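## Task

Lift the carton marked R63 off the bench and set it down on the counter. Every other carton on the bench has to stay exactly where and how it was. The robot must not topple or be left leaning, or the attempt fails. It only counts if the carton rests there by itself, with no support from the robot at the end.

## Robot and tools

Robot: a Hello Robot Stretch 3 with one arm. It has a two-wheeled base (0.33 m long, 0.34 m wide), a lift that slides up a mast, and a telescoping arm that reaches out to the robot's RIGHT side, ending in a wrist (yaw, pitch, roll) and a gripper. The base drives forward/back and turns in place about a point midway between the wheels, 0.05 m behind its front edge; it cannot move sideways. To bring the gripper forward or back, drive the base. Loose objects may occasionally get nudged by something outside the robot's control.

Frames: the base frame has its origin on the floor between the drive wheels, x forward, y left, z up. hand_pose is reported in this frame, at the point where closed fingertips meet. The odometry frame is the base frame as it was when the scene began; heading runs -3.142 to 3.142, positive to the left.

execute_actions takes "actions", a list run in order. Each action may hold "robot", "steps" (1 to 450 control steps, 30 per second; default 1) and "until" (ends the action early once all its conditions hold; needs steps). An action with only steps just waits. An empty list returns the current state and images.
"robot" is one command, a list of up to 8 commands run one after another, or {"stop": true} to brake everything and clear the queue. A command may contain:
- "base": exactly one of {"translate_m": d}, a straight drive of d metres relative to where the base is when the command starts (forward positive, |d| at most 1), or {"rotate_rad": d}, a turn in place by d radians relative to the current heading (counter-clockwise/left positive, |d| at most 3.2).
- "joints": absolute targets by name, each a single number: lift_m 0 to 1.1 (arm height on mast), arm_m 0 to 0.52 (extension), wrist_yaw_rad -1.345 to 4.42 (0 along the arm, positive toward the front, 3.0 folded over the base), wrist_pitch_rad -1.57 to 0.451 (0 level, negative tips fingers down), wrist_roll_rad -2.911 to 2.911, gripper_m -0.089 to 0.179 (larger is wider; actual fingertip gap is 0.007 m smaller when nearly shut, 0.025 m smaller when fully open), head_pan_rad -3.953 to 1.73 (0 ahead, positive left, -1.57 looks along the arm), head_tilt_rad -1.53 to 0.419 (negative looks down). Unnamed joints keep their previous targets.
- "contact_limits": {"arm_m": effort percent 1 to 100}, the motor effort at which arm motion halts; lower is gentler.
- In a list, {"pause_s": s} waits up to 15 s.
Base and joint motions in one command start together. New commands override at once; a new queue discards the remainder of an old one. An invalid call or out-of-range number rejects the whole call.
"until": {"robot": {...}} compares fields such as lift_m, lift_m_goal, lift_m_status, base_status, translate_m, queue, queue_left, refusals, or {"status": "ended"} (true when nothing is moving and no queue runs). Numbers use [op, value] with =, !=, <, <=, >, >=; statuses take a word or ["!=", "moving"]. {"any": {"status": "ended"}} fires when any one motion ends. A standard safe wait is steps 450 with until status ended.

zoom_image: camera (head_camera, nav_camera or wrist_camera) and region [x0, y0, x1, y1] in pixels of that camera's last image, at most 504 x 504, top-left origin. Returns a sharper crop.

finished_scene: pass scene number; ends the current scene irreversibly after a final hold and reports success, then gives the next task. Only call it once everything has stopped moving and the carton sits free on the counter.

Cameras: head_camera and nav_camera ride on the head (pan/tilt); wrist_camera is on the gripper. Calibration lines give intrinsics K and T_world_to_cam mapping base frame to camera, with small errors.

Reading results: base_status shows progress as (moved of goal). joint_goals and joint_status per joint; statuses are moving, done, off_target (came to rest short, may still push), contact_stop (lift or arm hit something and went slack), time_out, stopped, not_commanded, torque_fault (a wrist servo shut off for about 10 s and goes limp). measured_speeds, motor_effort (percent, peak in brackets, positive pushes toward larger values; noisy with fixed bias). refusals/queue/queue_left; lines starting refused:, dropped:, replaced: explain problems. robot.on_its_own appears when the robot changed a goal itself, a joint is slack or off, a motor is loaded at rest, or base_tilt departs 3 degrees or more from the start. lidar_m: 12 distances in 30-degree sectors counter-clockwise from straight ahead (4th left, 7th behind, 10th right), in a plane 0.17 m up. wrist_depth_mm and head_depth_mm: 7x7 grids of median depth.

Gripping: command gripper_m under the carton's width to grasp (lower squeezes harder; too hard triggers a stall guard that weakens grip). Release by opening at least 0.02 beyond the contact value. gripper readings and done status do not prove a grasp; check cameras.

Speed: the base is fast (0.30 m/s, 1.9 rad/s) only with lift_m under 0.30, arm_m under 0.03 and wrist_yaw_rad above 2.54; otherwise 0.10 m/s and 0.63 rad/s.

Avoid: folding or unfolding the wrist unless lift_m is 0.32 to 0.95, wrist_pitch_rad -0.4 and roll near 0; with yaw under -0.4 keep pitch at -0.5 or lower. Pushing into solid objects with the gripper above about 0.45 m can tip the robot, especially a second push after a contact_stop. Do not drive while holding, hooking or pressing on something fixed. If snagged, reverse your last move in small steps, pull the gripper free, and lower lift_m to about 0.2 if still leaning. Avoid drops, slams, knocking other cartons, and prolonged wrist strain.

Each tool is called after "Emit:" as name(argument=value, ...), one argument or row to a line, values as JSON.

## Session

Emit:
execute_actions(
  actions=[],
)

Scene clock: 0.00 s.
robot.base_odometry: x=+0.000 y=+0.000 heading=+0.000 (m, m, rad; robot's odometry frame)
robot.turned_by_wheels: +0.000 (rad since the last result)
robot.turned_by_imu: +0.000 (rad since the last result)
robot.base_tilt: forward=+0.2 right=-0.3 (deg)
robot.lidar_m: 1.38 1.14 0.87 1.23 2.66 0.89 0.72 0.70 2.42 1.50 1.54 1.71
robot.head_depth_mm: 1631 1597 1601 1594 1603 1593 1587 / 1558 1528 1538 1527 1516 1531 1526 / 1484 1454 1456 1454 1440 1446 1443 / 1434 1408 1413 1412 1406 1405 1416 / 1358 1358 1355 1354 1351 1349 1349 / 1305 1315 1301 1312 1305 1299 1286 / 1263 1255 1252 1254 1248 1254 1238
robot.base_status: not_commanded
robot.joint_positions: lift_m=+0.309 arm_m=+0.001 wrist_yaw_rad=+3.098 wrist_pitch_rad=-0.540 wrist_roll_rad=-0.007 gripper_m=+0.037 head_pan_rad=+0.009 head_tilt_rad=+0.014
robot.joint_goals: lift_m=+0.309 arm_m=+0.001 wrist_yaw_rad=+3.098 wrist_pitch_rad=-0.540 wrist_roll_rad=-0.007 gripper_m=+0.037 head_pan_rad=+0.009 head_tilt_rad=+0.014
robot.joint_status: lift_m=not_commanded arm_m=not_commanded wrist_yaw_rad=not_commanded wrist_pitch_rad=not_commanded wrist_roll_rad=not_commanded gripper_m=not_commanded head_pan_rad=not_commanded head_tilt_rad=not_commanded
robot.measured_speeds: translate_m=+0.000 rotate_rad=+0.000 lift_m=+0.000 arm_m=+0.000 wrist_yaw_rad=+0.000 wrist_pitch_rad=+0.000 wrist_roll_rad=+0.000 head_pan_rad=+0.000 head_tilt_rad=+0.000
robot: refusals=0 queue=idle queue_left=0
robot.motor_effort: left_wheel=+0 right_wheel=+0 lift_m=+22 arm_m=-1 wrist_yaw_rad=+0 wrist_pitch_rad=+6 wrist_roll_rad=+0 gripper_m=-1 head_pan_rad=+0 head_tilt_rad=+3 (%)
robot.hand_pose: x=-0.0121 y=+0.0615 z=+0.2954 quat_wxyz=(+0.203, +0.683, +0.174, +0.680) (m; robot's base frame)
robot.wrist_depth_mm: - - - - - 796 741 / 937 956 - - - 902 874 / 729 753 774 794 829 850 871 / 598 621 627 652 663 676 699 / 510 521 - 565 551 571 576 / 458 - - - 486 487 493 / - - - - 416 425 430
pictures: head_camera (sideways: a quarter turn clockwise sets it upright), nav_camera (sideways: a quarter turn counterclockwise sets it upright), wrist_camera
Images, in order (width x height): head_camera 896x504, nav_camera 672x504, wrist_camera 644x364.

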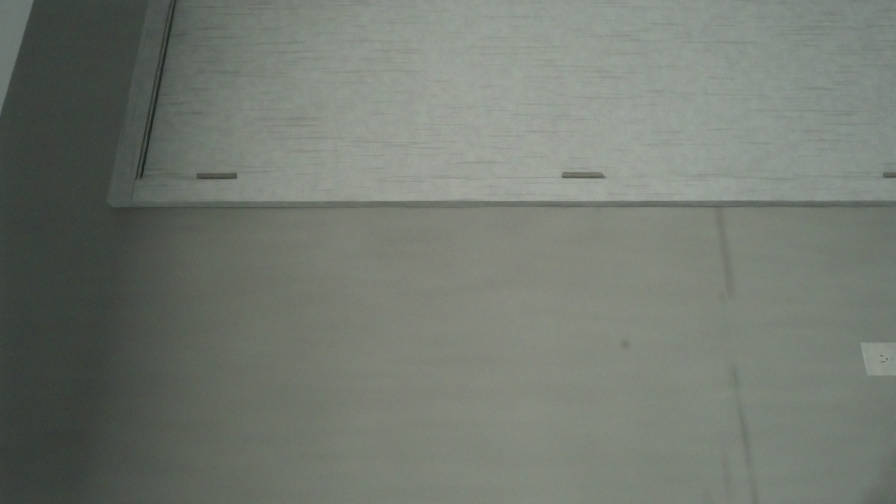

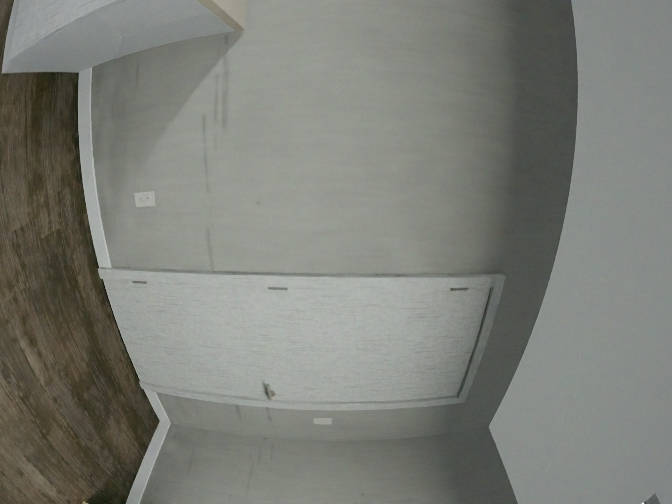

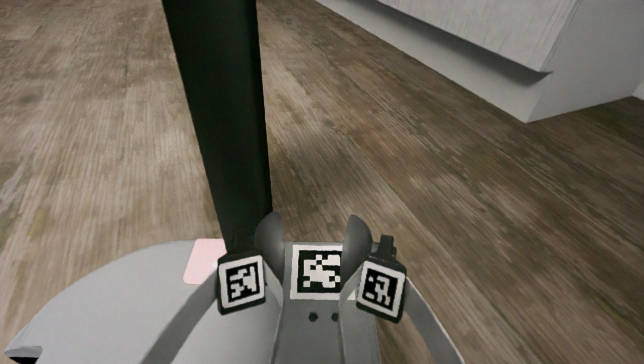

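Emit:
execute_actions(
  actions=[
    {"robot":{"joints":{"head_pan_rad":1.4,"head_tilt_rad":-0.6}},"steps":200,"until":{"robot":{"status":"ended"}}},
  ],
)

Emit:
execute_actions(
  actions=[
    {"robot":{"joints":{"head_pan_rad":-1.6}},"steps":200,"until":{"robot":{"status":"ended"}}},
  ],
)

Emit:
execute_actions(
  actions=[
    {"robot":{"joints":{"head_pan_rad":-3.1}},"steps":200,"until":{"robot":{"status":"ended"}}},
  ],
)

Scene clock: 6.60 s.
robot.base_odometry: x=+0.000 y=+0.000 heading=+0.000 (m, m, rad; robot's odometry frame)
robot.turned_by_wheels: +0.000 (rad since the last result)
robot.turned_by_imu: -0.001 (rad since the last result)
robot.base_tilt: forward=+0.2 right=-0.3 (deg)
robot.lidar_m: 1.38 1.15 0.87 1.24 2.66 0.89 0.72 0.70 2.43 1.50 1.54 1.71
robot.head_depth_mm: 1477 1503 995 1024 1121 1299 1205 / 1656 1658 1094 1185 1326 1412 1207 / 1880 1689 1226 1405 1635 1434 1210 / 2199 1713 1495 1729 1767 1456 1214 / 2591 1780 1872 2161 1806 1458 1220 / 2553 2660 2885 2350 1796 1467 1230 / 2438 2636 2914 2371 1813 1474 1252
robot.base_status: not_commanded
robot.joint_positions: lift_m=+0.309 arm_m=+0.001 wrist_yaw_rad=+3.098 wrist_pitch_rad=-0.540 wrist_roll_rad=-0.007 gripper_m=+0.037 head_pan_rad=+1.393 head_tilt_rad=-0.592
robot.joint_goals: lift_m=+0.309 arm_m=+0.001 wrist_yaw_rad=+3.098 wrist_pitch_rad=-0.540 wrist_roll_rad=-0.007 gripper_m=+0.037 head_pan_rad=+1.400 head_tilt_rad=-0.600
robot.joint_status: lift_m=not_commanded arm_m=not_commanded wrist_yaw_rad=not_commanded wrist_pitch_rad=not_commanded wrist_roll_rad=not_commanded gripper_m=not_commanded head_pan_rad=done head_tilt_rad=done
robot.measured_speeds: translate_m=+0.000 rotate_rad=+0.000 lift_m=+0.000 arm_m=+0.000 wrist_yaw_rad=+0.000 wrist_pitch_rad=+0.000 wrist_roll_rad=+0.000 head_pan_rad=+0.000 head_tilt_rad=+0.000
robot: refusals=0 queue=done queue_left=0
robot.motor_effort: left_wheel=+0(0) right_wheel=+1(1) lift_m=+23(23) arm_m=+0(1) wrist_yaw_rad=+0(1) wrist_pitch_rad=+6(6) wrist_roll_rad=+0(0) gripper_m=+0(0) head_pan_rad=+2(32) head_tilt_rad=-3(35) (%)
robot.hand_pose: x=-0.0121 y=+0.0615 z=+0.2954 quat_wxyz=(+0.203, +0.683, +0.174, +0.680) (m; robot's base frame)
robot.wrist_depth_mm: - - - - - 796 728 / 954 968 - - - 891 885 / 745 765 766 795 820 853 871 / 599 621 629 648 675 679 694 / 519 534 - 560 560 564 569 / 454 - - - 484 481 490 / - - - - 416 426 427
pictures: head_camera (sideways: a quarter turn clockwise sets it upright), nav_camera (sideways: a quarter turn counterclockwise sets it upright), wrist_camera
camera_calibration (this result's frames):
head_camera: T_world_to_cam=[[-0.087408, -0.523333, -0.847633, 1.12857], [-0.990369, 0.137365, 0.0173168, -0.0141765], [0.107373, 0.840983, -0.5303, 0.64913], [0, 0, 0, 1]] pos_world=[0.0149071, 0.0466588, 1.30109]
nav_camera: T_world_to_cam=[[0.112045, 0.526497, 0.842761, -1.05698], [0.984054, -0.176693, -0.0204449, 0.0719644], [0.138146, 0.831613, -0.537899, 0.657852], [0, 0, 0, 1]] pos_world=[-0.0432668, 0.0221345, 1.24611]
wrist_camera: T_world_to_cam=[[0.997184, -0.00594764, 0.0747589, -0.0152405], [0.0528949, -0.650887, -0.75733, 0.299107], [0.0531639, 0.759152, -0.648739, 0.309415], [0, 0, 0, 1]] pos_world=[-0.0170733, -0.0402986, 0.428392]
Images, in order (width x height): head_camera 896x504, nav_camera 672x504, wrist_camera 644x364.

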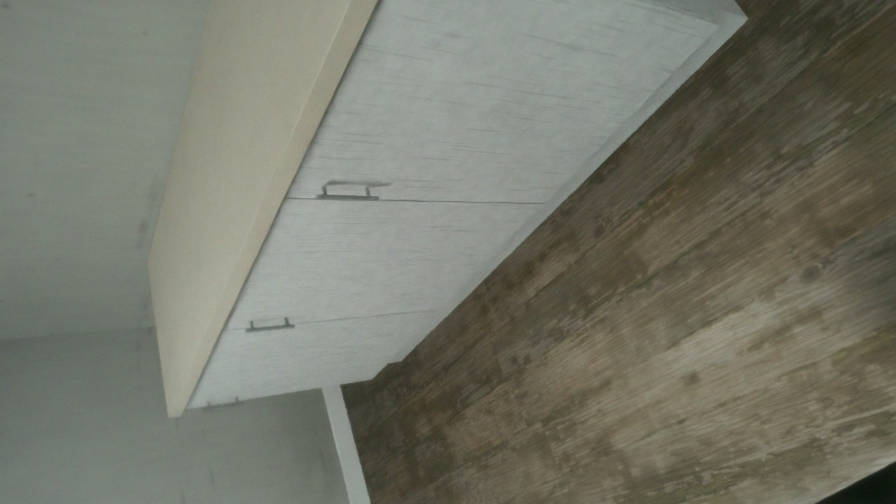

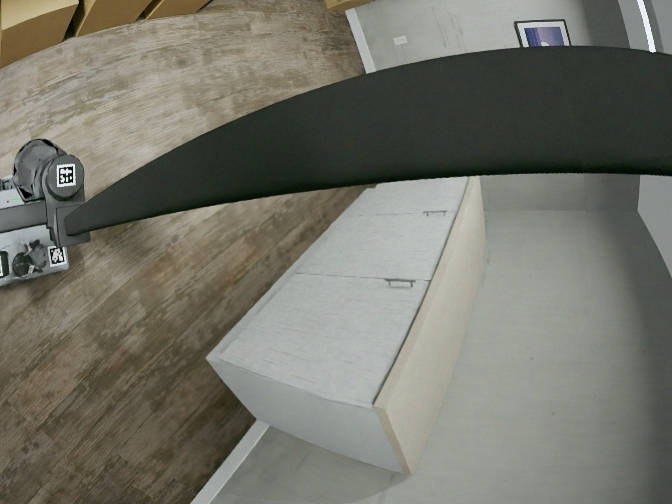

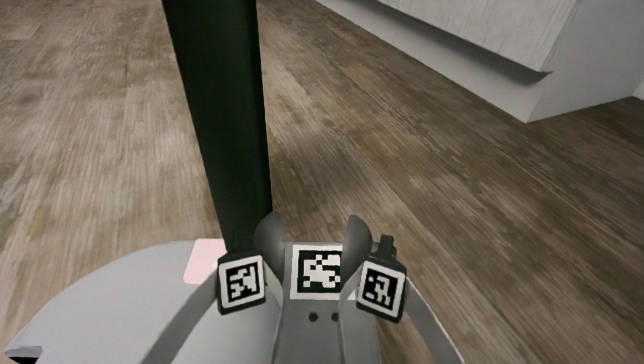

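Scene clock: 8.43 s.
robot.base_odometry: x=+0.000 y=+0.000 heading=+0.000 (m, m, rad; robot's odometry frame)
robot.turned_by_wheels: +0.000 (rad since the last result)
robot.turned_by_imu: +0.000 (rad since the last result)
robot.base_tilt: forward=+0.2 right=-0.3 (deg)
robot.lidar_m: 1.38 1.14 0.87 1.24 2.66 0.89 0.72 0.70 2.43 1.50 1.54 1.72
robot.head_depth_mm: 1948 2243 2538 2304 1767 1428 1217 / 1870 2091 2417 2289 1780 1439 1214 / 1809 2024 2071 2101 1795 1436 1210 / 1736 1935 2038 1988 1792 1458 1215 / 1655 1825 1920 1964 1786 1453 1221 / 1611 1751 1836 1899 1825 1465 1217 / 1530 1693 1782 1911 1777 1470 1231
robot.base_status: not_commanded
robot.joint_positions: lift_m=+0.309 arm_m=+0.001 wrist_yaw_rad=+3.098 wrist_pitch_rad=-0.540 wrist_roll_rad=-0.007 gripper_m=+0.037 head_pan_rad=-1.593 head_tilt_rad=-0.592
robot.joint_goals: lift_m=+0.309 arm_m=+0.001 wrist_yaw_rad=+3.098 wrist_pitch_rad=-0.540 wrist_roll_rad=-0.007 gripper_m=+0.037 head_pan_rad=-1.600 head_tilt_rad=-0.600
robot.joint_status: lift_m=not_commanded arm_m=not_commanded wrist_yaw_rad=not_commanded wrist_pitch_rad=not_commanded wrist_roll_rad=not_commanded gripper_m=not_commanded head_pan_rad=done head_tilt_rad=done
robot.measured_speeds: translate_m=+0.000 rotate_rad=+0.000 lift_m=+0.000 arm_m=+0.000 wrist_yaw_rad=+0.000 wrist_pitch_rad=+0.000 wrist_roll_rad=+0.000 head_pan_rad=+0.000 head_tilt_rad=+0.000
robot: refusals=0 queue=done queue_left=0
robot.motor_effort: left_wheel=+0(0) right_wheel=+1(1) lift_m=+23(23) arm_m=-1(1) wrist_yaw_rad=+0(0) wrist_pitch_rad=+6(7) wrist_roll_rad=+0(0) gripper_m=+0(0) head_pan_rad=-2(32) head_tilt_rad=-2(3) (%)
robot.hand_pose: x=-0.0121 y=+0.0615 z=+0.2954 quat_wxyz=(+0.203, +0.683, +0.174, +0.680) (m; robot's base frame)
robot.wrist_depth_mm: - - - - - 787 734 / 946 979 - - - 906 892 / 740 760 763 793 818 835 867 / 607 629 634 649 669 675 692 / 519 528 - 563 562 562 569 / 458 - - - 486 478 498 / - - - - 416 422 427
pictures: head_camera (sideways: a quarter turn clockwise sets it upright), nav_camera (sideways: a quarter turn counterclockwise sets it upright), wrist_camera
camera_calibration (this result's frames):
head_camera: T_world_to_cam=[[0.00501128, 0.53089, -0.847426, 1.12774], [0.999684, 0.0182303, 0.0173324, -0.0263362], [0.0246504, -0.847245, -0.53063, 0.650065], [0, 0, 0, 1]] pos_world=[0.00465212, -0.0474604, 1.30108]
nav_camera: T_world_to_cam=[[-0.0288571, -0.537842, 0.842551, -1.05585], [-0.999558, 0.0216019, -0.020445, 0.0840647], [-0.00720449, -0.842769, -0.538228, 0.659166], [0, 0, 0, 1]] pos_world=[0.0583077, -0.0141707, 1.24611]
wrist_camera: T_world_to_cam=[[0.997184, -0.00594789, 0.0747589, -0.0152406], [0.0528947, -0.650887, -0.75733, 0.299107], [0.0531641, 0.759151, -0.648739, 0.309415], [0, 0, 0, 1]] pos_world=[-0.0170733, -0.0402986, 0.428392]
Images, in order (width x height): head_camera 896x504, nav_camera 672x504, wrist_camera 644x364.

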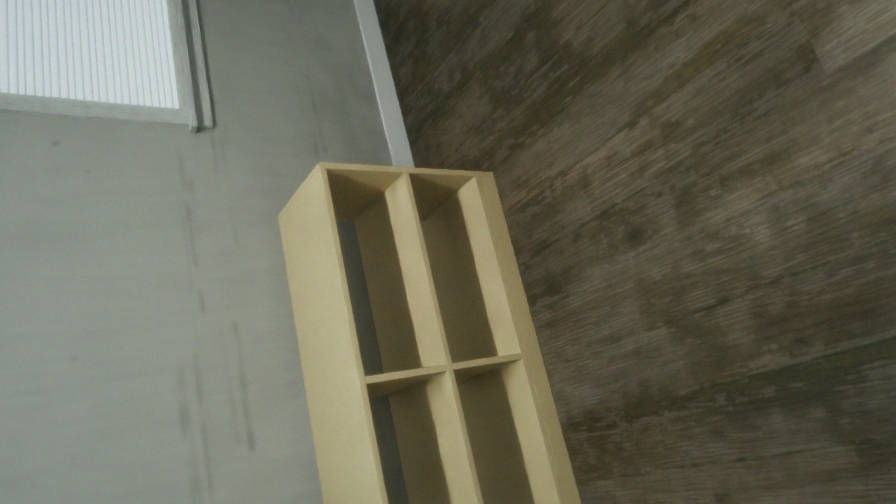

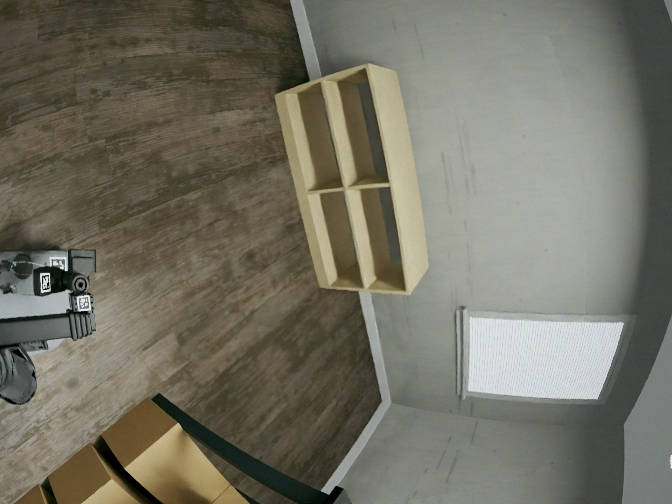

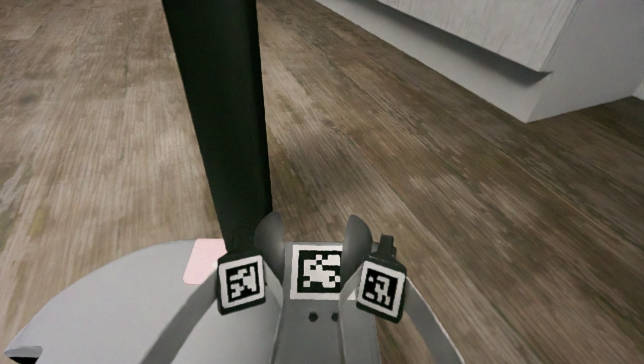

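Scene clock: 9.70 s.
robot.base_odometry: x=+0.000 y=+0.000 heading=+0.000 (m, m, rad; robot's odometry frame)
robot.turned_by_wheels: +0.000 (rad since the last result)
robot.turned_by_imu: +0.000 (rad since the last result)
robot.base_tilt: forward=+0.2 right=-0.3 (deg)
robot.lidar_m: 1.38 1.14 0.87 1.23 2.66 0.89 0.72 0.70 2.43 1.50 1.54 1.71
robot.head_depth_mm: 2405 1371 951 1826 1402 1360 1200 / 2299 1288 960 1824 1396 1343 1214 / 2234 1382 961 1749 1466 1246 1212 / 2161 1320 972 1716 1416 1215 1220 / 2096 2221 981 1641 1522 1250 1226 / 2055 2127 988 811 1428 1152 1180 / 1976 2043 997 793 1475 1154 1145
robot.base_status: not_commanded
robot.joint_positions: lift_m=+0.309 arm_m=+0.001 wrist_yaw_rad=+3.098 wrist_pitch_rad=-0.540 wrist_roll_rad=-0.007 gripper_m=+0.037 head_pan_rad=-3.093 head_tilt_rad=-0.592
robot.joint_goals: lift_m=+0.309 arm_m=+0.001 wrist_yaw_rad=+3.098 wrist_pitch_rad=-0.540 wrist_roll_rad=-0.007 gripper_m=+0.037 head_pan_rad=-3.100 head_tilt_rad=-0.600
robot.joint_status: lift_m=not_commanded arm_m=not_commanded wrist_yaw_rad=not_commanded wrist_pitch_rad=not_commanded wrist_roll_rad=not_commanded gripper_m=not_commanded head_pan_rad=done head_tilt_rad=done
robot.measured_speeds: translate_m=+0.000 rotate_rad=+0.000 lift_m=+0.000 arm_m=+0.000 wrist_yaw_rad=+0.000 wrist_pitch_rad=+0.000 wrist_roll_rad=+0.000 head_pan_rad=+0.000 head_tilt_rad=+0.000
robot: refusals=0 queue=done queue_left=0
robot.motor_effort: left_wheel=+0(0) right_wheel=+1(1) lift_m=+22(22) arm_m=-1(0) wrist_yaw_rad=+0(0) wrist_pitch_rad=+6(6) wrist_roll_rad=+0(0) gripper_m=-1(2) head_pan_rad=-3(30) head_tilt_rad=-2(3) (%)
robot.hand_pose: x=-0.0121 y=+0.0615 z=+0.2954 quat_wxyz=(+0.203, +0.683, +0.174, +0.680) (m; robot's base frame)
robot.wrist_depth_mm: - - - - - 796 735 / 941 964 - - - 900 879 / 739 740 766 794 810 840 864 / 609 627 627 645 665 674 689 / 508 524 - 559 555 561 568 / 458 - - - 482 485 497 / - - - - 418 426 431
pictures: head_camera (sideways: a quarter turn clockwise sets it upright), nav_camera (sideways: a quarter turn counterclockwise sets it upright), wrist_camera
camera_calibration (this result's frames):
head_camera: T_world_to_cam=[[0.529947, 0.0325574, -0.847405, 1.12451], [0.0889003, -0.99589, 0.017334, -0.0207825], [-0.843358, -0.0845207, -0.530663, 0.655403], [0, 0, 0, 1]] pos_world=[-0.0413438, -0.00191301, 1.30107]
nav_camera: T_world_to_cam=[[-0.538569, -0.00926304, 0.84253, -1.05271], [-0.0491589, 0.998582, -0.020445, 0.0782672], [-0.841146, -0.0524289, -0.538261, 0.664296], [0, 0, 0, 1]] pos_world=[-0.00433987, -0.0530792, 1.2461]
wrist_camera: T_world_to_cam=[[0.997184, -0.00594785, 0.0747589, -0.0152406], [0.0528948, -0.650887, -0.75733, 0.299107], [0.0531641, 0.759152, -0.648739, 0.309415], [0, 0, 0, 1]] pos_world=[-0.0170733, -0.0402986, 0.428392]
Images, in order (width x height): head_camera 896x504, nav_camera 672x504, wrist_camera 644x364.

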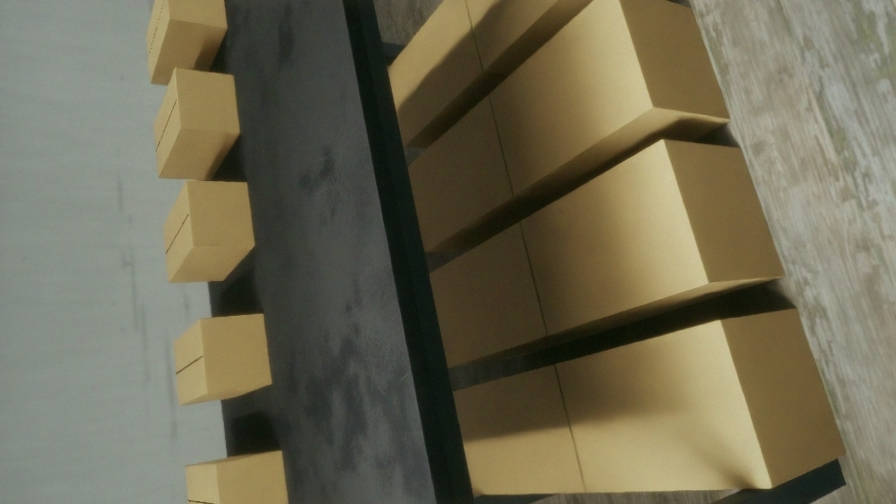

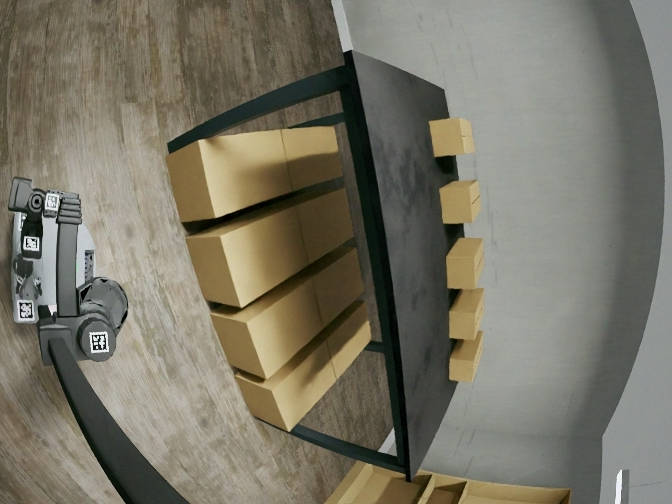

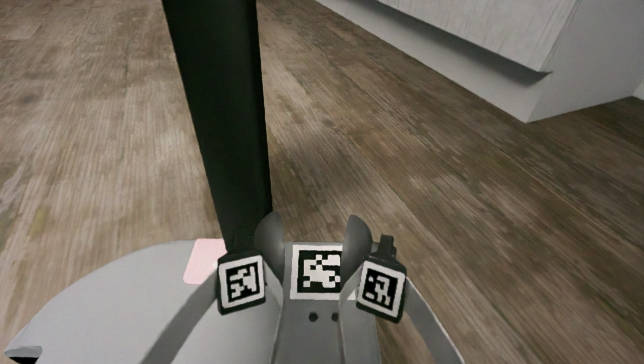

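Emit:
execute_actions(
  actions=[
    {"robot":[{"joints":{"lift_m":0.27,"head_pan_rad":-0.8}},{"base":{"rotate_rad":-1.17}},{"base":{"translate_m":0.8}},{"base":{"rotate_rad":-1.571}},{"base":{"translate_m":1}},{"base":{"translate_m":0.8}}],"steps":450,"until":{"robot":{"status":"ended"}}},
    {"steps":300,"until":{"robot":{"status":"ended"}}},
  ],
)

Scene clock: 40.90 s.
robot.base_odometry: x=-1.345 y=-1.439 heading=-2.741 (m, m, rad; robot's odometry frame)
robot.turned_by_wheels: -2.741 (rad since the last result)
robot.turned_by_imu: -2.673 (rad since the last result)
robot.base_tilt: forward=+0.3 right=-0.3 (deg)
robot.lidar_m: 0.63 0.66 0.93 1.04 1.09 1.11 3.12 0.89 0.63 0.85 0.86 0.65
robot.head_depth_mm: 940 1076 1271 1550 1700 1423 1203 / 833 943 1087 1273 1544 1436 1205 / 751 839 954 1104 1304 1408 1208 / 685 756 847 960 1107 1298 1221 / 627 689 760 849 967 1116 1190 / 580 632 694 767 862 974 1118 / 540 584 638 699 774 867 982
robot.base_status: done (translate_m +0.8000 of +0.8000)
robot.joint_positions: lift_m=+0.271 arm_m=+0.001 wrist_yaw_rad=+3.098 wrist_pitch_rad=-0.540 wrist_roll_rad=-0.007 gripper_m=+0.037 head_pan_rad=-0.807 head_tilt_rad=-0.593
robot.joint_goals: lift_m=+0.270 arm_m=+0.001 wrist_yaw_rad=+3.098 wrist_pitch_rad=-0.540 wrist_roll_rad=-0.007 gripper_m=+0.037 head_pan_rad=-0.800 head_tilt_rad=-0.600
robot.joint_status: lift_m=done arm_m=not_commanded wrist_yaw_rad=not_commanded wrist_pitch_rad=not_commanded wrist_roll_rad=not_commanded gripper_m=not_commanded head_pan_rad=done head_tilt_rad=done
robot.measured_speeds: translate_m=+0.000 rotate_rad=+0.000 lift_m=+0.000 arm_m=+0.000 wrist_yaw_rad=+0.000 wrist_pitch_rad=+0.000 wrist_roll_rad=+0.000 head_pan_rad=+0.000 head_tilt_rad=+0.000
robot: refusals=0 queue=done queue_left=0
robot.motor_effort: left_wheel=+0(9) right_wheel=+0(6) lift_m=+12(22) arm_m=-1(1) wrist_yaw_rad=-1(0) wrist_pitch_rad=+6(6) wrist_roll_rad=+0(0) gripper_m=+0(0) head_pan_rad=+2(34) head_tilt_rad=-2(3) (%)
robot.hand_pose: x=-0.0121 y=+0.0614 z=+0.2569 quat_wxyz=(+0.203, +0.683, +0.174, +0.680) (m; robot's base frame)
robot.wrist_depth_mm: 999 - - 999 - 967 740 / 852 879 - 950 966 945 741 / 657 693 693 711 735 750 711 / 555 565 572 583 597 613 620 / 468 507 - - 507 512 525 / - - - - 443 437 448 / - - - - 378 386 392
pictures: head_camera (sideways: a quarter turn clockwise sets it upright), nav_camera (sideways: a quarter turn counterclockwise sets it upright), wrist_camera
camera_calibration (this result's frames):
head_camera: T_world_to_cam=[[-0.372455, 0.379173, -0.847056, 1.12956], [0.69363, 0.720122, 0.0173604, -0.0245057], [0.616567, -0.581078, -0.531219, 0.64722], [0, 0, 0, 1]] pos_world=[0.0386531, -0.0345662, 1.30104]
nav_camera: T_world_to_cam=[[0.360519, -0.400955, 0.842177, -1.05773], [-0.721722, -0.691881, -0.0204453, 0.0823702], [0.590883, -0.600447, -0.538814, 0.65628], [0, 0, 0, 1]] pos_world=[0.0529959, 0.0269484, 1.2461]
wrist_camera: T_world_to_cam=[[0.997184, -0.00594456, 0.0747578, -0.0123608], [0.052894, -0.650916, -0.757305, 0.26991], [0.0531629, 0.759127, -0.648769, 0.284462], [0, 0, 0, 1]] pos_world=[-0.0170734, -0.0403274, 0.389878]
Images, in order (width x height): head_camera 896x504, nav_camera 672x504, wrist_camera 644x364.

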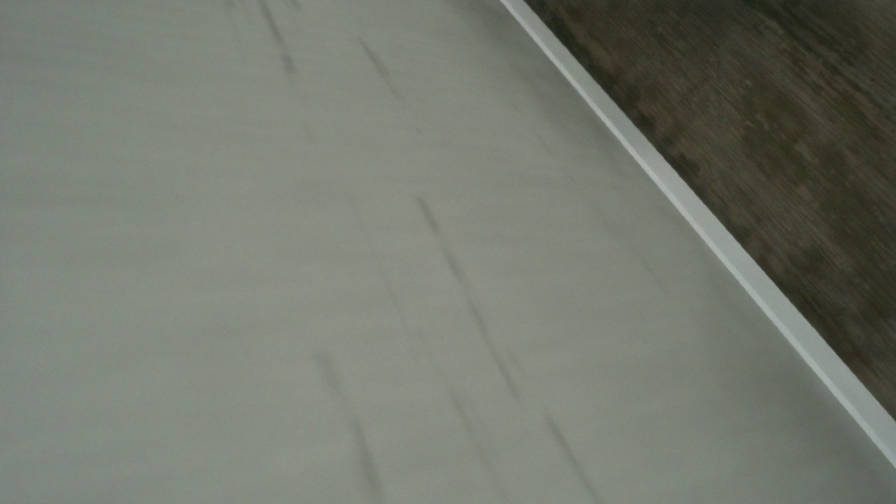

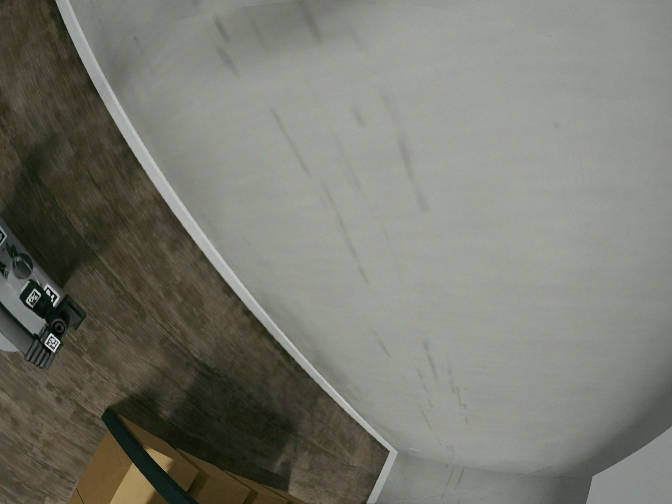

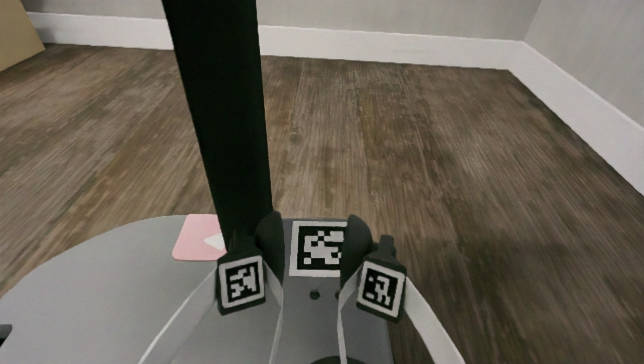

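Emit:
execute_actions(
  actions=[
    {"robot":[{"base":{"translate_m":0.3}},{"base":{"rotate_rad":-1.6}},{"base":{"translate_m":0.6}},{"joints":{"lift_m":0.7,"wrist_pitch_rad":-0.4,"head_tilt_rad":-0.5}},{"joints":{"wrist_yaw_rad":1.4}},{"joints":{"wrist_yaw_rad":0.6,"wrist_pitch_rad":0,"lift_m":1.0,"gripper_m":0.179}}],"steps":450,"until":{"robot":{"status":"ended"}}},
    {"steps":300,"until":{"robot":{"status":"ended"}}},
  ],
)

Scene clock: 66.57 s.
robot.base_odometry: x=-1.839 y=-0.997 heading=+1.942 (m, m, rad; robot's odometry frame)
robot.turned_by_wheels: -1.600 (rad since the last result)
robot.turned_by_imu: -1.566 (rad since the last result)
robot.base_tilt: forward=+0.2 right=-0.2 (deg)
robot.lidar_m: 1.09 0.43 0.32 0.32 0.33 0.46 1.42 1.70 2.21 0.51 0.53 0.74
robot.head_depth_mm: 3352 3107 872 771 641 1272 999 / 3609 3390 843 778 1433 1261 1003 / 3953 - 1008 791 1547 1215 1105 / 3647 - 976 881 1550 1216 1212 / 3378 3647 1106 1830 1546 1350 1276 / 3086 3345 1163 2556 1601 1516 1279 / 2863 2968 1384 2459 1842 1557 1286
robot.base_status: done (translate_m +0.6000 of +0.6000)
robot.joint_positions: lift_m=+0.999 arm_m=+0.001 wrist_yaw_rad=+0.603 wrist_pitch_rad=-0.020 wrist_roll_rad=-0.007 gripper_m=+0.179 head_pan_rad=-0.807 head_tilt_rad=-0.507
robot.joint_goals: lift_m=+1.000 arm_m=+0.001 wrist_yaw_rad=+0.600 wrist_pitch_rad=+0.000 wrist_roll_rad=-0.007 gripper_m=+0.179 head_pan_rad=-0.800 head_tilt_rad=-0.500
robot.joint_status: lift_m=done arm_m=not_commanded wrist_yaw_rad=done wrist_pitch_rad=done wrist_roll_rad=not_commanded gripper_m=done head_pan_rad=done head_tilt_rad=done
robot.measured_speeds: translate_m=+0.000 rotate_rad=+0.000 lift_m=+0.000 arm_m=+0.000 wrist_yaw_rad=+0.000 wrist_pitch_rad=+0.000 wrist_roll_rad=+0.000 head_pan_rad=+0.000 head_tilt_rad=+0.000
robot: refusals=0 queue=done queue_left=0
robot.motor_effort: left_wheel=+1(9) right_wheel=-1(4) lift_m=+32(32) arm_m=-1(1) wrist_yaw_rad=-2(2) wrist_pitch_rad=+9(10) wrist_roll_rad=+0(0) gripper_m=-1(83) head_pan_rad=+3(2) head_tilt_rad=+4(16) (%)
robot.hand_pose: x=+0.1235 y=-0.3565 z=+1.1089 quat_wxyz=(+0.680, +0.216, -0.671, +0.204) (m; robot's base frame)
robot.wrist_depth_mm: - - - - - - - / - - - - - - - / - - - - - - - / - 921 764 754 - - - / - 702 622 591 465 780 - / - - 500 487 460 507 - / - - - 390 381 374 -
pictures: head_camera (sideways: a quarter turn clockwise sets it upright), nav_camera (sideways: a quarter turn counterclockwise sets it upright), wrist_camera
camera_calibration (this result's frames):
head_camera: T_world_to_cam=[[-0.320941, 0.325383, -0.889451, 1.18453], [0.692686, 0.721106, 0.0138567, -0.0199403], [0.645898, -0.611663, -0.456821, 0.550238], [0, 0, 0, 1]] pos_world=[0.0385803, -0.0344885, 1.30522]
nav_camera: T_world_to_cam=[[0.309275, -0.347447, 0.885229, -1.11357], [-0.720495, -0.693162, -0.0203404, 0.0822284], [0.620674, -0.631512, -0.464711, 0.559681], [0, 0, 0, 1]] pos_world=[0.0562638, 0.0235379, 1.24752]
wrist_camera: T_world_to_cam=[[-0.823103, -0.56168, 0.083771, -0.197058], [-0.172774, 0.10716, -0.979115, 1.18005], [0.540972, -0.820386, -0.185248, 0.00994705], [0, 0, 0, 1]] pos_world=[0.0363022, -0.228977, 1.17375]
Images, in order (width x height): head_camera 896x504, nav_camera 672x504, wrist_camera 644x364.

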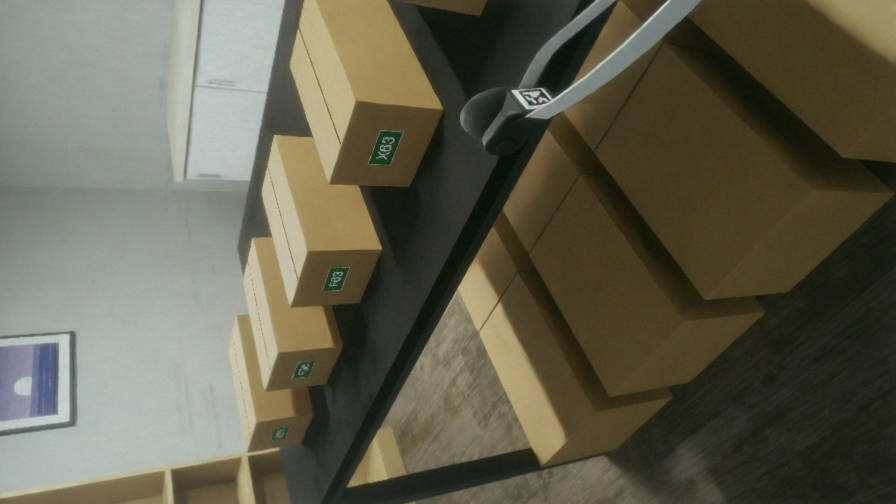

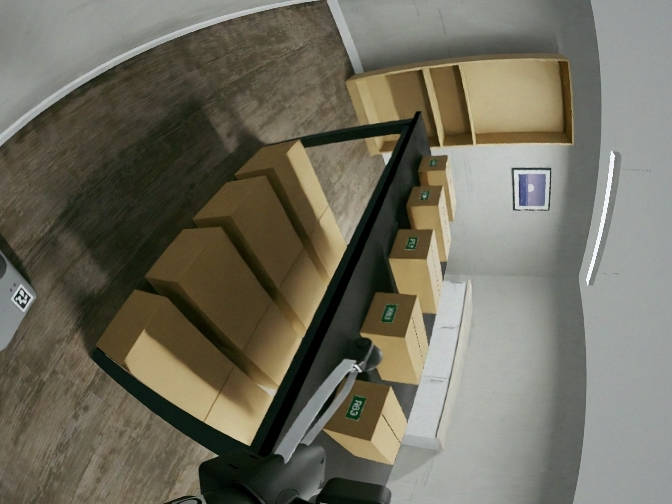

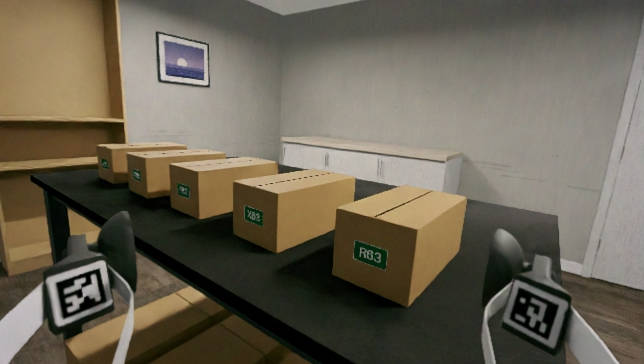

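Emit:
execute_actions(
  actions=[
    {"robot":[{"base":{"rotate_rad":-0.035}},{"base":{"translate_m":0.245},"joints":{"wrist_yaw_rad":0,"lift_m":0.89,"arm_m":0.1,"head_pan_rad":-1.57,"head_tilt_rad":-0.7}}],"steps":450,"until":{"robot":{"status":"ended"}}},
  ],
)

Scene clock: 77.50 s.
robot.base_odometry: x=-1.920 y=-0.766 heading=+1.908 (m, m, rad; robot's odometry frame)
robot.turned_by_wheels: -0.035 (rad since the last result)
robot.turned_by_imu: -0.035 (rad since the last result)
robot.base_tilt: forward=+0.2 right=-0.3 (deg)
robot.lidar_m: 1.23 0.45 0.33 0.32 0.33 0.45 1.24 1.90 0.52 0.50 0.53 0.74
robot.head_depth_mm: 2921 3350 767 623 - 1286 1158 / 2958 1135 770 - - 1013 1129 / 2971 784 645 - - 1046 1121 / 2967 1084 649 631 1293 1074 1123 / 2894 1159 782 636 1337 1139 1149 / 2594 810 681 639 1292 1081 1148 / 2611 1193 657 644 1342 1090 1158
robot.base_status: done (translate_m +0.2450 of +0.2450)
robot.joint_positions: lift_m=+0.891 arm_m=+0.100 wrist_yaw_rad=+0.002 wrist_pitch_rad=-0.020 wrist_roll_rad=-0.007 gripper_m=+0.179 head_pan_rad=-1.563 head_tilt_rad=-0.691
robot.joint_goals: lift_m=+0.890 arm_m=+0.100 wrist_yaw_rad=+0.000 wrist_pitch_rad=+0.000 wrist_roll_rad=-0.007 gripper_m=+0.179 head_pan_rad=-1.570 head_tilt_rad=-0.700
robot.joint_status: lift_m=done arm_m=done wrist_yaw_rad=done wrist_pitch_rad=done wrist_roll_rad=not_commanded gripper_m=done head_pan_rad=done head_tilt_rad=done
robot.measured_speeds: translate_m=+0.000 rotate_rad=+0.000 lift_m=+0.000 arm_m=+0.000 wrist_yaw_rad=+0.000 wrist_pitch_rad=+0.000 wrist_roll_rad=+0.000 head_pan_rad=+0.000 head_tilt_rad=+0.000
robot: refusals=0 queue=done queue_left=0
robot.motor_effort: left_wheel=+1(6) right_wheel=-1(3) lift_m=+12(34) arm_m=+3(1) wrist_yaw_rad=-2(5) wrist_pitch_rad=+9(9) wrist_roll_rad=+0(0) gripper_m=-1(0) head_pan_rad=-2(28) head_tilt_rad=-4(23) (%)
robot.hand_pose: x=-0.0209 y=-0.5003 z=+1.0001 quat_wxyz=(+0.710, +0.008, -0.704, -0.006) (m; robot's base frame)
robot.wrist_depth_mm: - - - - - - - / - - - - - - - / 371 423 - - - - - / 285 345 478 288 - - - / 294 348 332 297 426 - - / - 266 273 282 289 296 - / 194 206 210 216 221 217 -
pictures: head_camera (sideways: a quarter turn clockwise sets it upright), nav_camera (sideways: a quarter turn counterclockwise sets it upright), wrist_camera
camera_calibration (this result's frames):
head_camera: T_world_to_cam=[[-0.0114805, 0.611661, -0.791037, 1.05432], [0.998709, 0.046169, 0.0212052, -0.0313697], [0.0494917, -0.789772, -0.611401, 0.754994], [0, 0, 0, 1]] pos_world=[0.00606734, -0.0471652, 1.29628]
nav_camera: T_world_to_cam=[[-0.0121512, -0.618806, 0.78545, -0.981504], [-0.999773, -0.00623785, -0.0203813, 0.0839804], [0.0175116, -0.785519, -0.61859, 0.763563], [0, 0, 0, 1]] pos_world=[0.0586636, -0.00704344, 1.24497]
wrist_camera: T_world_to_cam=[[-0.996484, 0.00160462, 0.0837704, -0.109364], [-0.0820128, 0.185913, -0.979137, 1.10525], [-0.0171452, -0.982565, -0.185128, -0.142993], [0, 0, 0, 1]] pos_world=[-0.0207862, -0.345805, 1.06488]
Images, in order (width x height): head_camera 896x504, nav_camera 672x504, wrist_camera 644x364.

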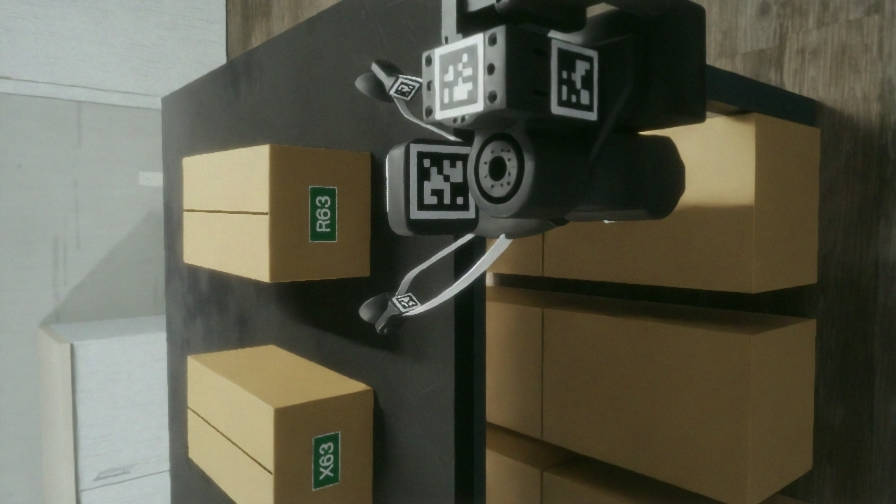

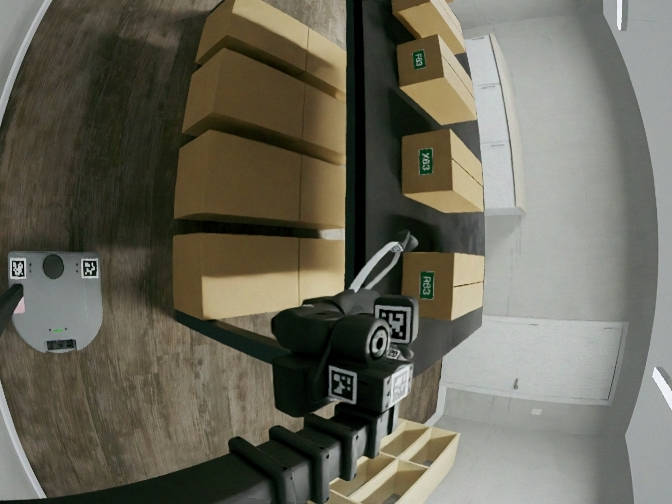

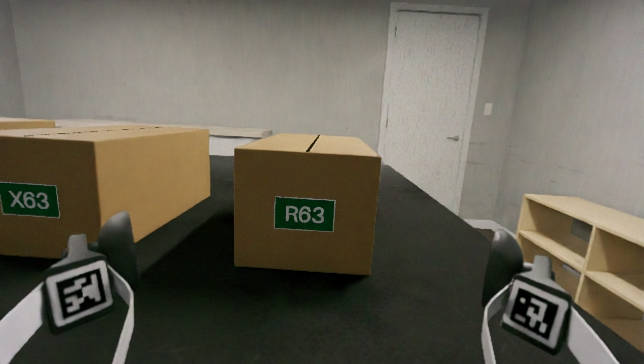

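Emit:
execute_actions(
  actions=[
    {"robot":[{"base":{"translate_m":0.008}},{"joints":{"arm_m":0.22}}],"steps":450,"until":{"robot":{"status":"ended"}}},
  ],
)

Emit:
execute_actions(
  actions=[
    {"robot":{"joints":{"arm_m":0.3}},"steps":450,"until":{"robot":{"status":"ended"}}},
  ],
)

Scene clock: 88.93 s.
robot.base_odometry: x=-1.923 y=-0.758 heading=+1.908 (m, m, rad; robot's odometry frame)
robot.turned_by_wheels: +0.000 (rad since the last result)
robot.turned_by_imu: -0.002 (rad since the last result)
robot.base_tilt: forward=+0.2 right=-0.2 (deg)
robot.lidar_m: 1.23 0.45 0.33 0.32 0.33 0.45 1.23 1.91 0.52 0.50 0.53 0.74
robot.head_depth_mm: 2965 3278 843 - 756 1289 1152 / 2984 1133 843 - 1603 1039 1130 / 2966 781 618 - 1280 1077 1117 / 2981 1082 653 631 1326 1073 1124 / 2934 1160 781 636 1326 1135 1148 / 2615 806 681 640 1298 1077 1143 / 2595 1195 655 644 1340 1083 1151
robot.base_status: done (translate_m +0.0080 of +0.0080)
robot.joint_positions: lift_m=+0.891 arm_m=+0.220 wrist_yaw_rad=+0.002 wrist_pitch_rad=-0.020 wrist_roll_rad=-0.007 gripper_m=+0.179 head_pan_rad=-1.563 head_tilt_rad=-0.691
robot.joint_goals: lift_m=+0.890 arm_m=+0.220 wrist_yaw_rad=+0.000 wrist_pitch_rad=+0.000 wrist_roll_rad=-0.007 gripper_m=+0.179 head_pan_rad=-1.570 head_tilt_rad=-0.700
robot.joint_status: lift_m=done arm_m=done wrist_yaw_rad=done wrist_pitch_rad=done wrist_roll_rad=not_commanded gripper_m=done head_pan_rad=done head_tilt_rad=done
robot.measured_speeds: translate_m=+0.000 rotate_rad=+0.000 lift_m=+0.000 arm_m=+0.000 wrist_yaw_rad=+0.000 wrist_pitch_rad=+0.000 wrist_roll_rad=+0.000 head_pan_rad=+0.000 head_tilt_rad=+0.000
robot: refusals=0 queue=done queue_left=0
robot.motor_effort: left_wheel=+1(6) right_wheel=-1(3) lift_m=+12(12) arm_m=+3(3) wrist_yaw_rad=-2(1) wrist_pitch_rad=+9(9) wrist_roll_rad=+0(0) gripper_m=+1(0) head_pan_rad=-2(2) head_tilt_rad=-4(3) (%)
robot.hand_pose: x=-0.0210 y=-0.6203 z=+1.0001 quat_wxyz=(+0.710, +0.008, -0.704, -0.007) (m; robot's base frame)
robot.wrist_depth_mm: - - - - - - - / - - - - - - - / 373 - - - - - - / 230 324 167 165 199 - - / 227 337 171 169 168 - - / - 268 177 175 176 294 - / 193 205 185 182 184 216 241
pictures: head_camera (sideways: a quarter turn clockwise sets it upright), nav_camera (sideways: a quarter turn counterclockwise sets it upright), wrist_camera
camera_calibration (this result's frames):
head_camera: T_world_to_cam=[[-0.0113964, 0.611729, -0.790986, 1.05425], [0.998715, 0.0460291, 0.0212084, -0.0313739], [0.0493821, -0.789727, -0.611467, 0.755081], [0, 0, 0, 1]] pos_world=[0.00606081, -0.0471648, 1.29627]
nav_camera: T_world_to_cam=[[-0.0122363, -0.61887, 0.785398, -0.981436], [-0.999774, -0.0060979, -0.0203812, 0.0839802], [0.0174026, -0.78547, -0.618655, 0.763649], [0, 0, 0, 1]] pos_world=[0.0586626, -0.00704596, 1.24497]
wrist_camera: T_world_to_cam=[[-0.996483, 0.0021384, 0.0837706, -0.108977], [-0.0819134, 0.185955, -0.979138, 1.12758], [-0.0176713, -0.982556, -0.185126, -0.260912], [0, 0, 0, 1]] pos_world=[-0.0208404, -0.465806, 1.06488]
Images, in order (width x height): head_camera 896x504, nav_camera 672x504, wrist_camera 644x364.

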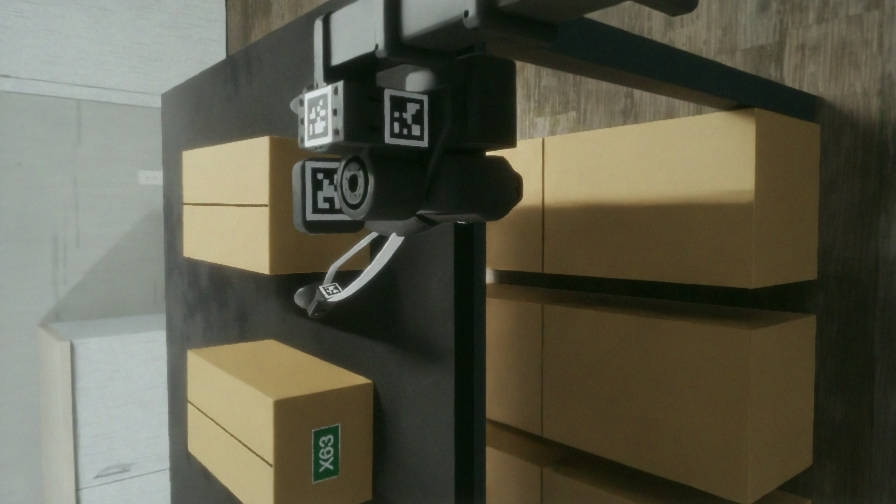

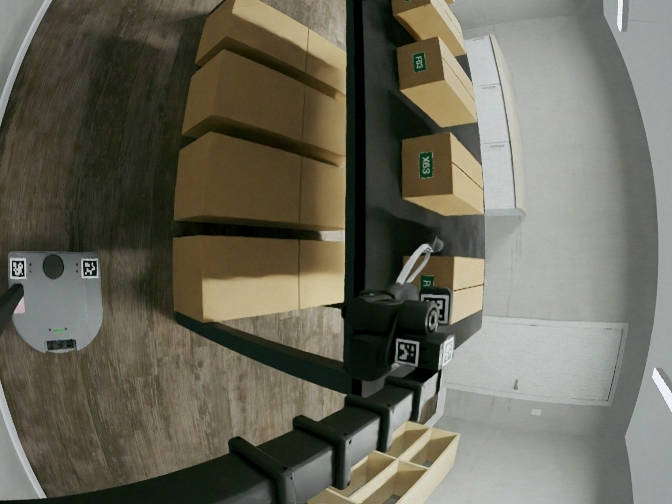

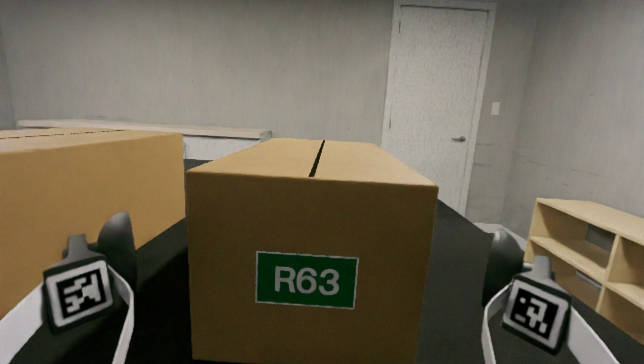

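Scene clock: 90.60 s.
robot.base_odometry: x=-1.923 y=-0.758 heading=+1.908 (m, m, rad; robot's odometry frame)
robot.turned_by_wheels: +0.000 (rad since the last result)
robot.turned_by_imu: +0.000 (rad since the last result)
robot.base_tilt: forward=+0.2 right=-0.3 (deg)
robot.lidar_m: 1.23 0.45 0.33 0.32 0.33 0.45 1.23 1.91 0.52 0.50 0.53 0.74
robot.head_depth_mm: 2936 3260 - - 751 1283 1154 / 2979 1127 - 613 1615 1037 1125 / 2998 781 - 630 1291 1063 1114 / 3017 1084 685 632 1318 1072 1125 / 2904 1161 782 633 1333 1130 1143 / 2617 809 677 640 1309 1092 1141 / 2591 1198 655 645 1344 1087 1151
robot.base_status: done (translate_m +0.0080 of +0.0080)
robot.joint_positions: lift_m=+0.891 arm_m=+0.300 wrist_yaw_rad=+0.002 wrist_pitch_rad=-0.020 wrist_roll_rad=-0.007 gripper_m=+0.179 head_pan_rad=-1.563 head_tilt_rad=-0.691
robot.joint_goals: lift_m=+0.890 arm_m=+0.300 wrist_yaw_rad=+0.000 wrist_pitch_rad=+0.000 wrist_roll_rad=-0.007 gripper_m=+0.179 head_pan_rad=-1.570 head_tilt_rad=-0.700
robot.joint_status: lift_m=done arm_m=done wrist_yaw_rad=done wrist_pitch_rad=done wrist_roll_rad=not_commanded gripper_m=done head_pan_rad=done head_tilt_rad=done
robot.measured_speeds: translate_m=+0.000 rotate_rad=+0.000 lift_m=+0.000 arm_m=+0.000 wrist_yaw_rad=+0.000 wrist_pitch_rad=+0.000 wrist_roll_rad=+0.000 head_pan_rad=+0.000 head_tilt_rad=+0.000
robot: refusals=0 queue=done queue_left=0
robot.motor_effort: left_wheel=+2(2) right_wheel=-1(1) lift_m=+13(12) arm_m=+3(3) wrist_yaw_rad=-2(1) wrist_pitch_rad=+9(9) wrist_roll_rad=+0(0) gripper_m=-1(0) head_pan_rad=-2(2) head_tilt_rad=-4(4) (%)
robot.hand_pose: x=-0.0210 y=-0.7003 z=+1.0001 quat_wxyz=(+0.710, +0.008, -0.704, -0.007) (m; robot's base frame)
robot.wrist_depth_mm: - - - - - - - / - - - - - - - / - - - - - - - / 226 280 142 153 166 - - / 228 113 111 109 109 - - / - 116 115 113 112 111 - / 193 122 119 118 116 207 242
pictures: head_camera (sideways: a quarter turn clockwise sets it upright), nav_camera (sideways: a quarter turn counterclockwise sets it upright), wrist_camera
camera_calibration (this result's frames):
head_camera: T_world_to_cam=[[-0.0113932, 0.611735, -0.790981, 1.05425], [0.998715, 0.0460237, 0.0212087, -0.0313743], [0.049378, -0.789723, -0.611473, 0.755089], [0, 0, 0, 1]] pos_world=[0.00606056, -0.0471647, 1.29627]
nav_camera: T_world_to_cam=[[-0.0122395, -0.618876, 0.785393, -0.98143], [-0.999774, -0.0060925, -0.0203812, 0.0839802], [0.0173984, -0.785465, -0.618661, 0.763657], [0, 0, 0, 1]] pos_world=[0.0586626, -0.0070458, 1.24497]
wrist_camera: T_world_to_cam=[[-0.996483, 0.00215224, 0.0837704, -0.108799], [-0.0819107, 0.185956, -0.979138, 1.14245], [-0.017685, -0.982556, -0.185126, -0.339501], [0, 0, 0, 1]] pos_world=[-0.0208419, -0.54579, 1.06488]
Images, in order (width x height): head_camera 896x504, nav_camera 672x504, wrist_camera 644x364.

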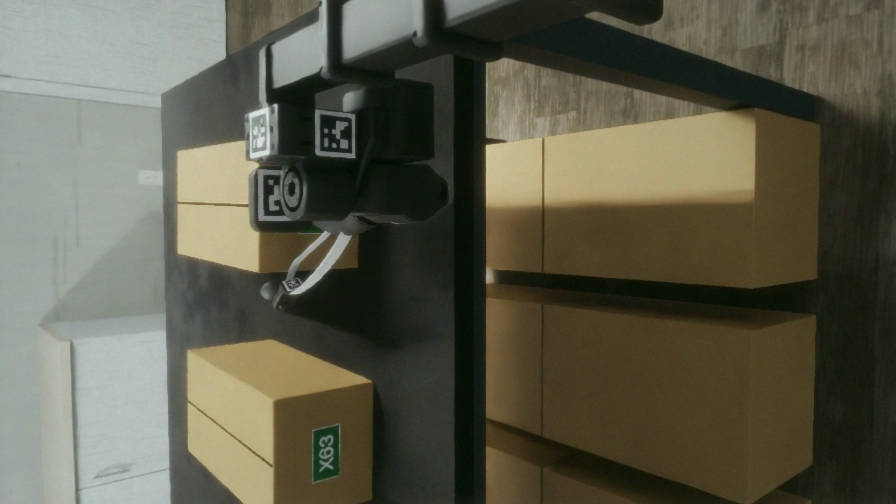

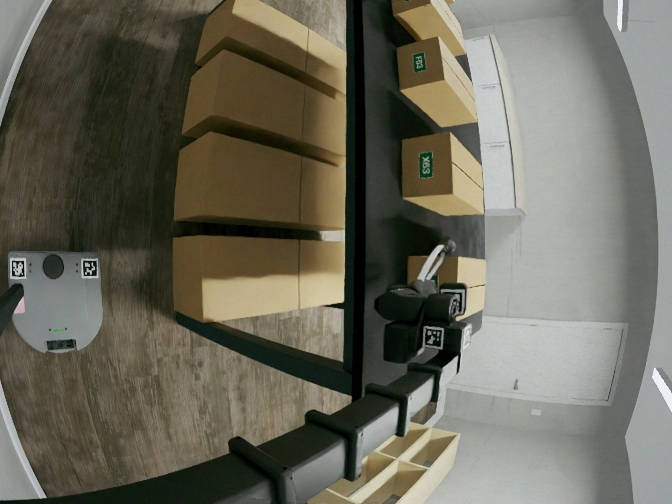

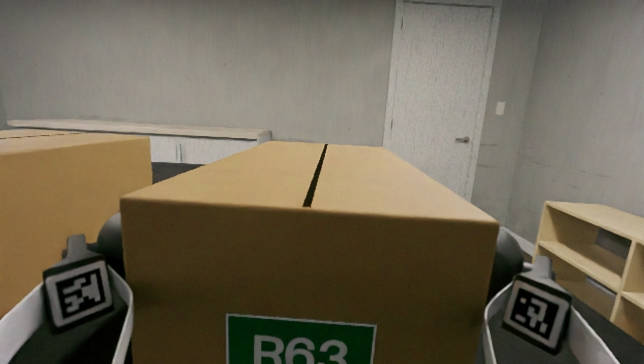

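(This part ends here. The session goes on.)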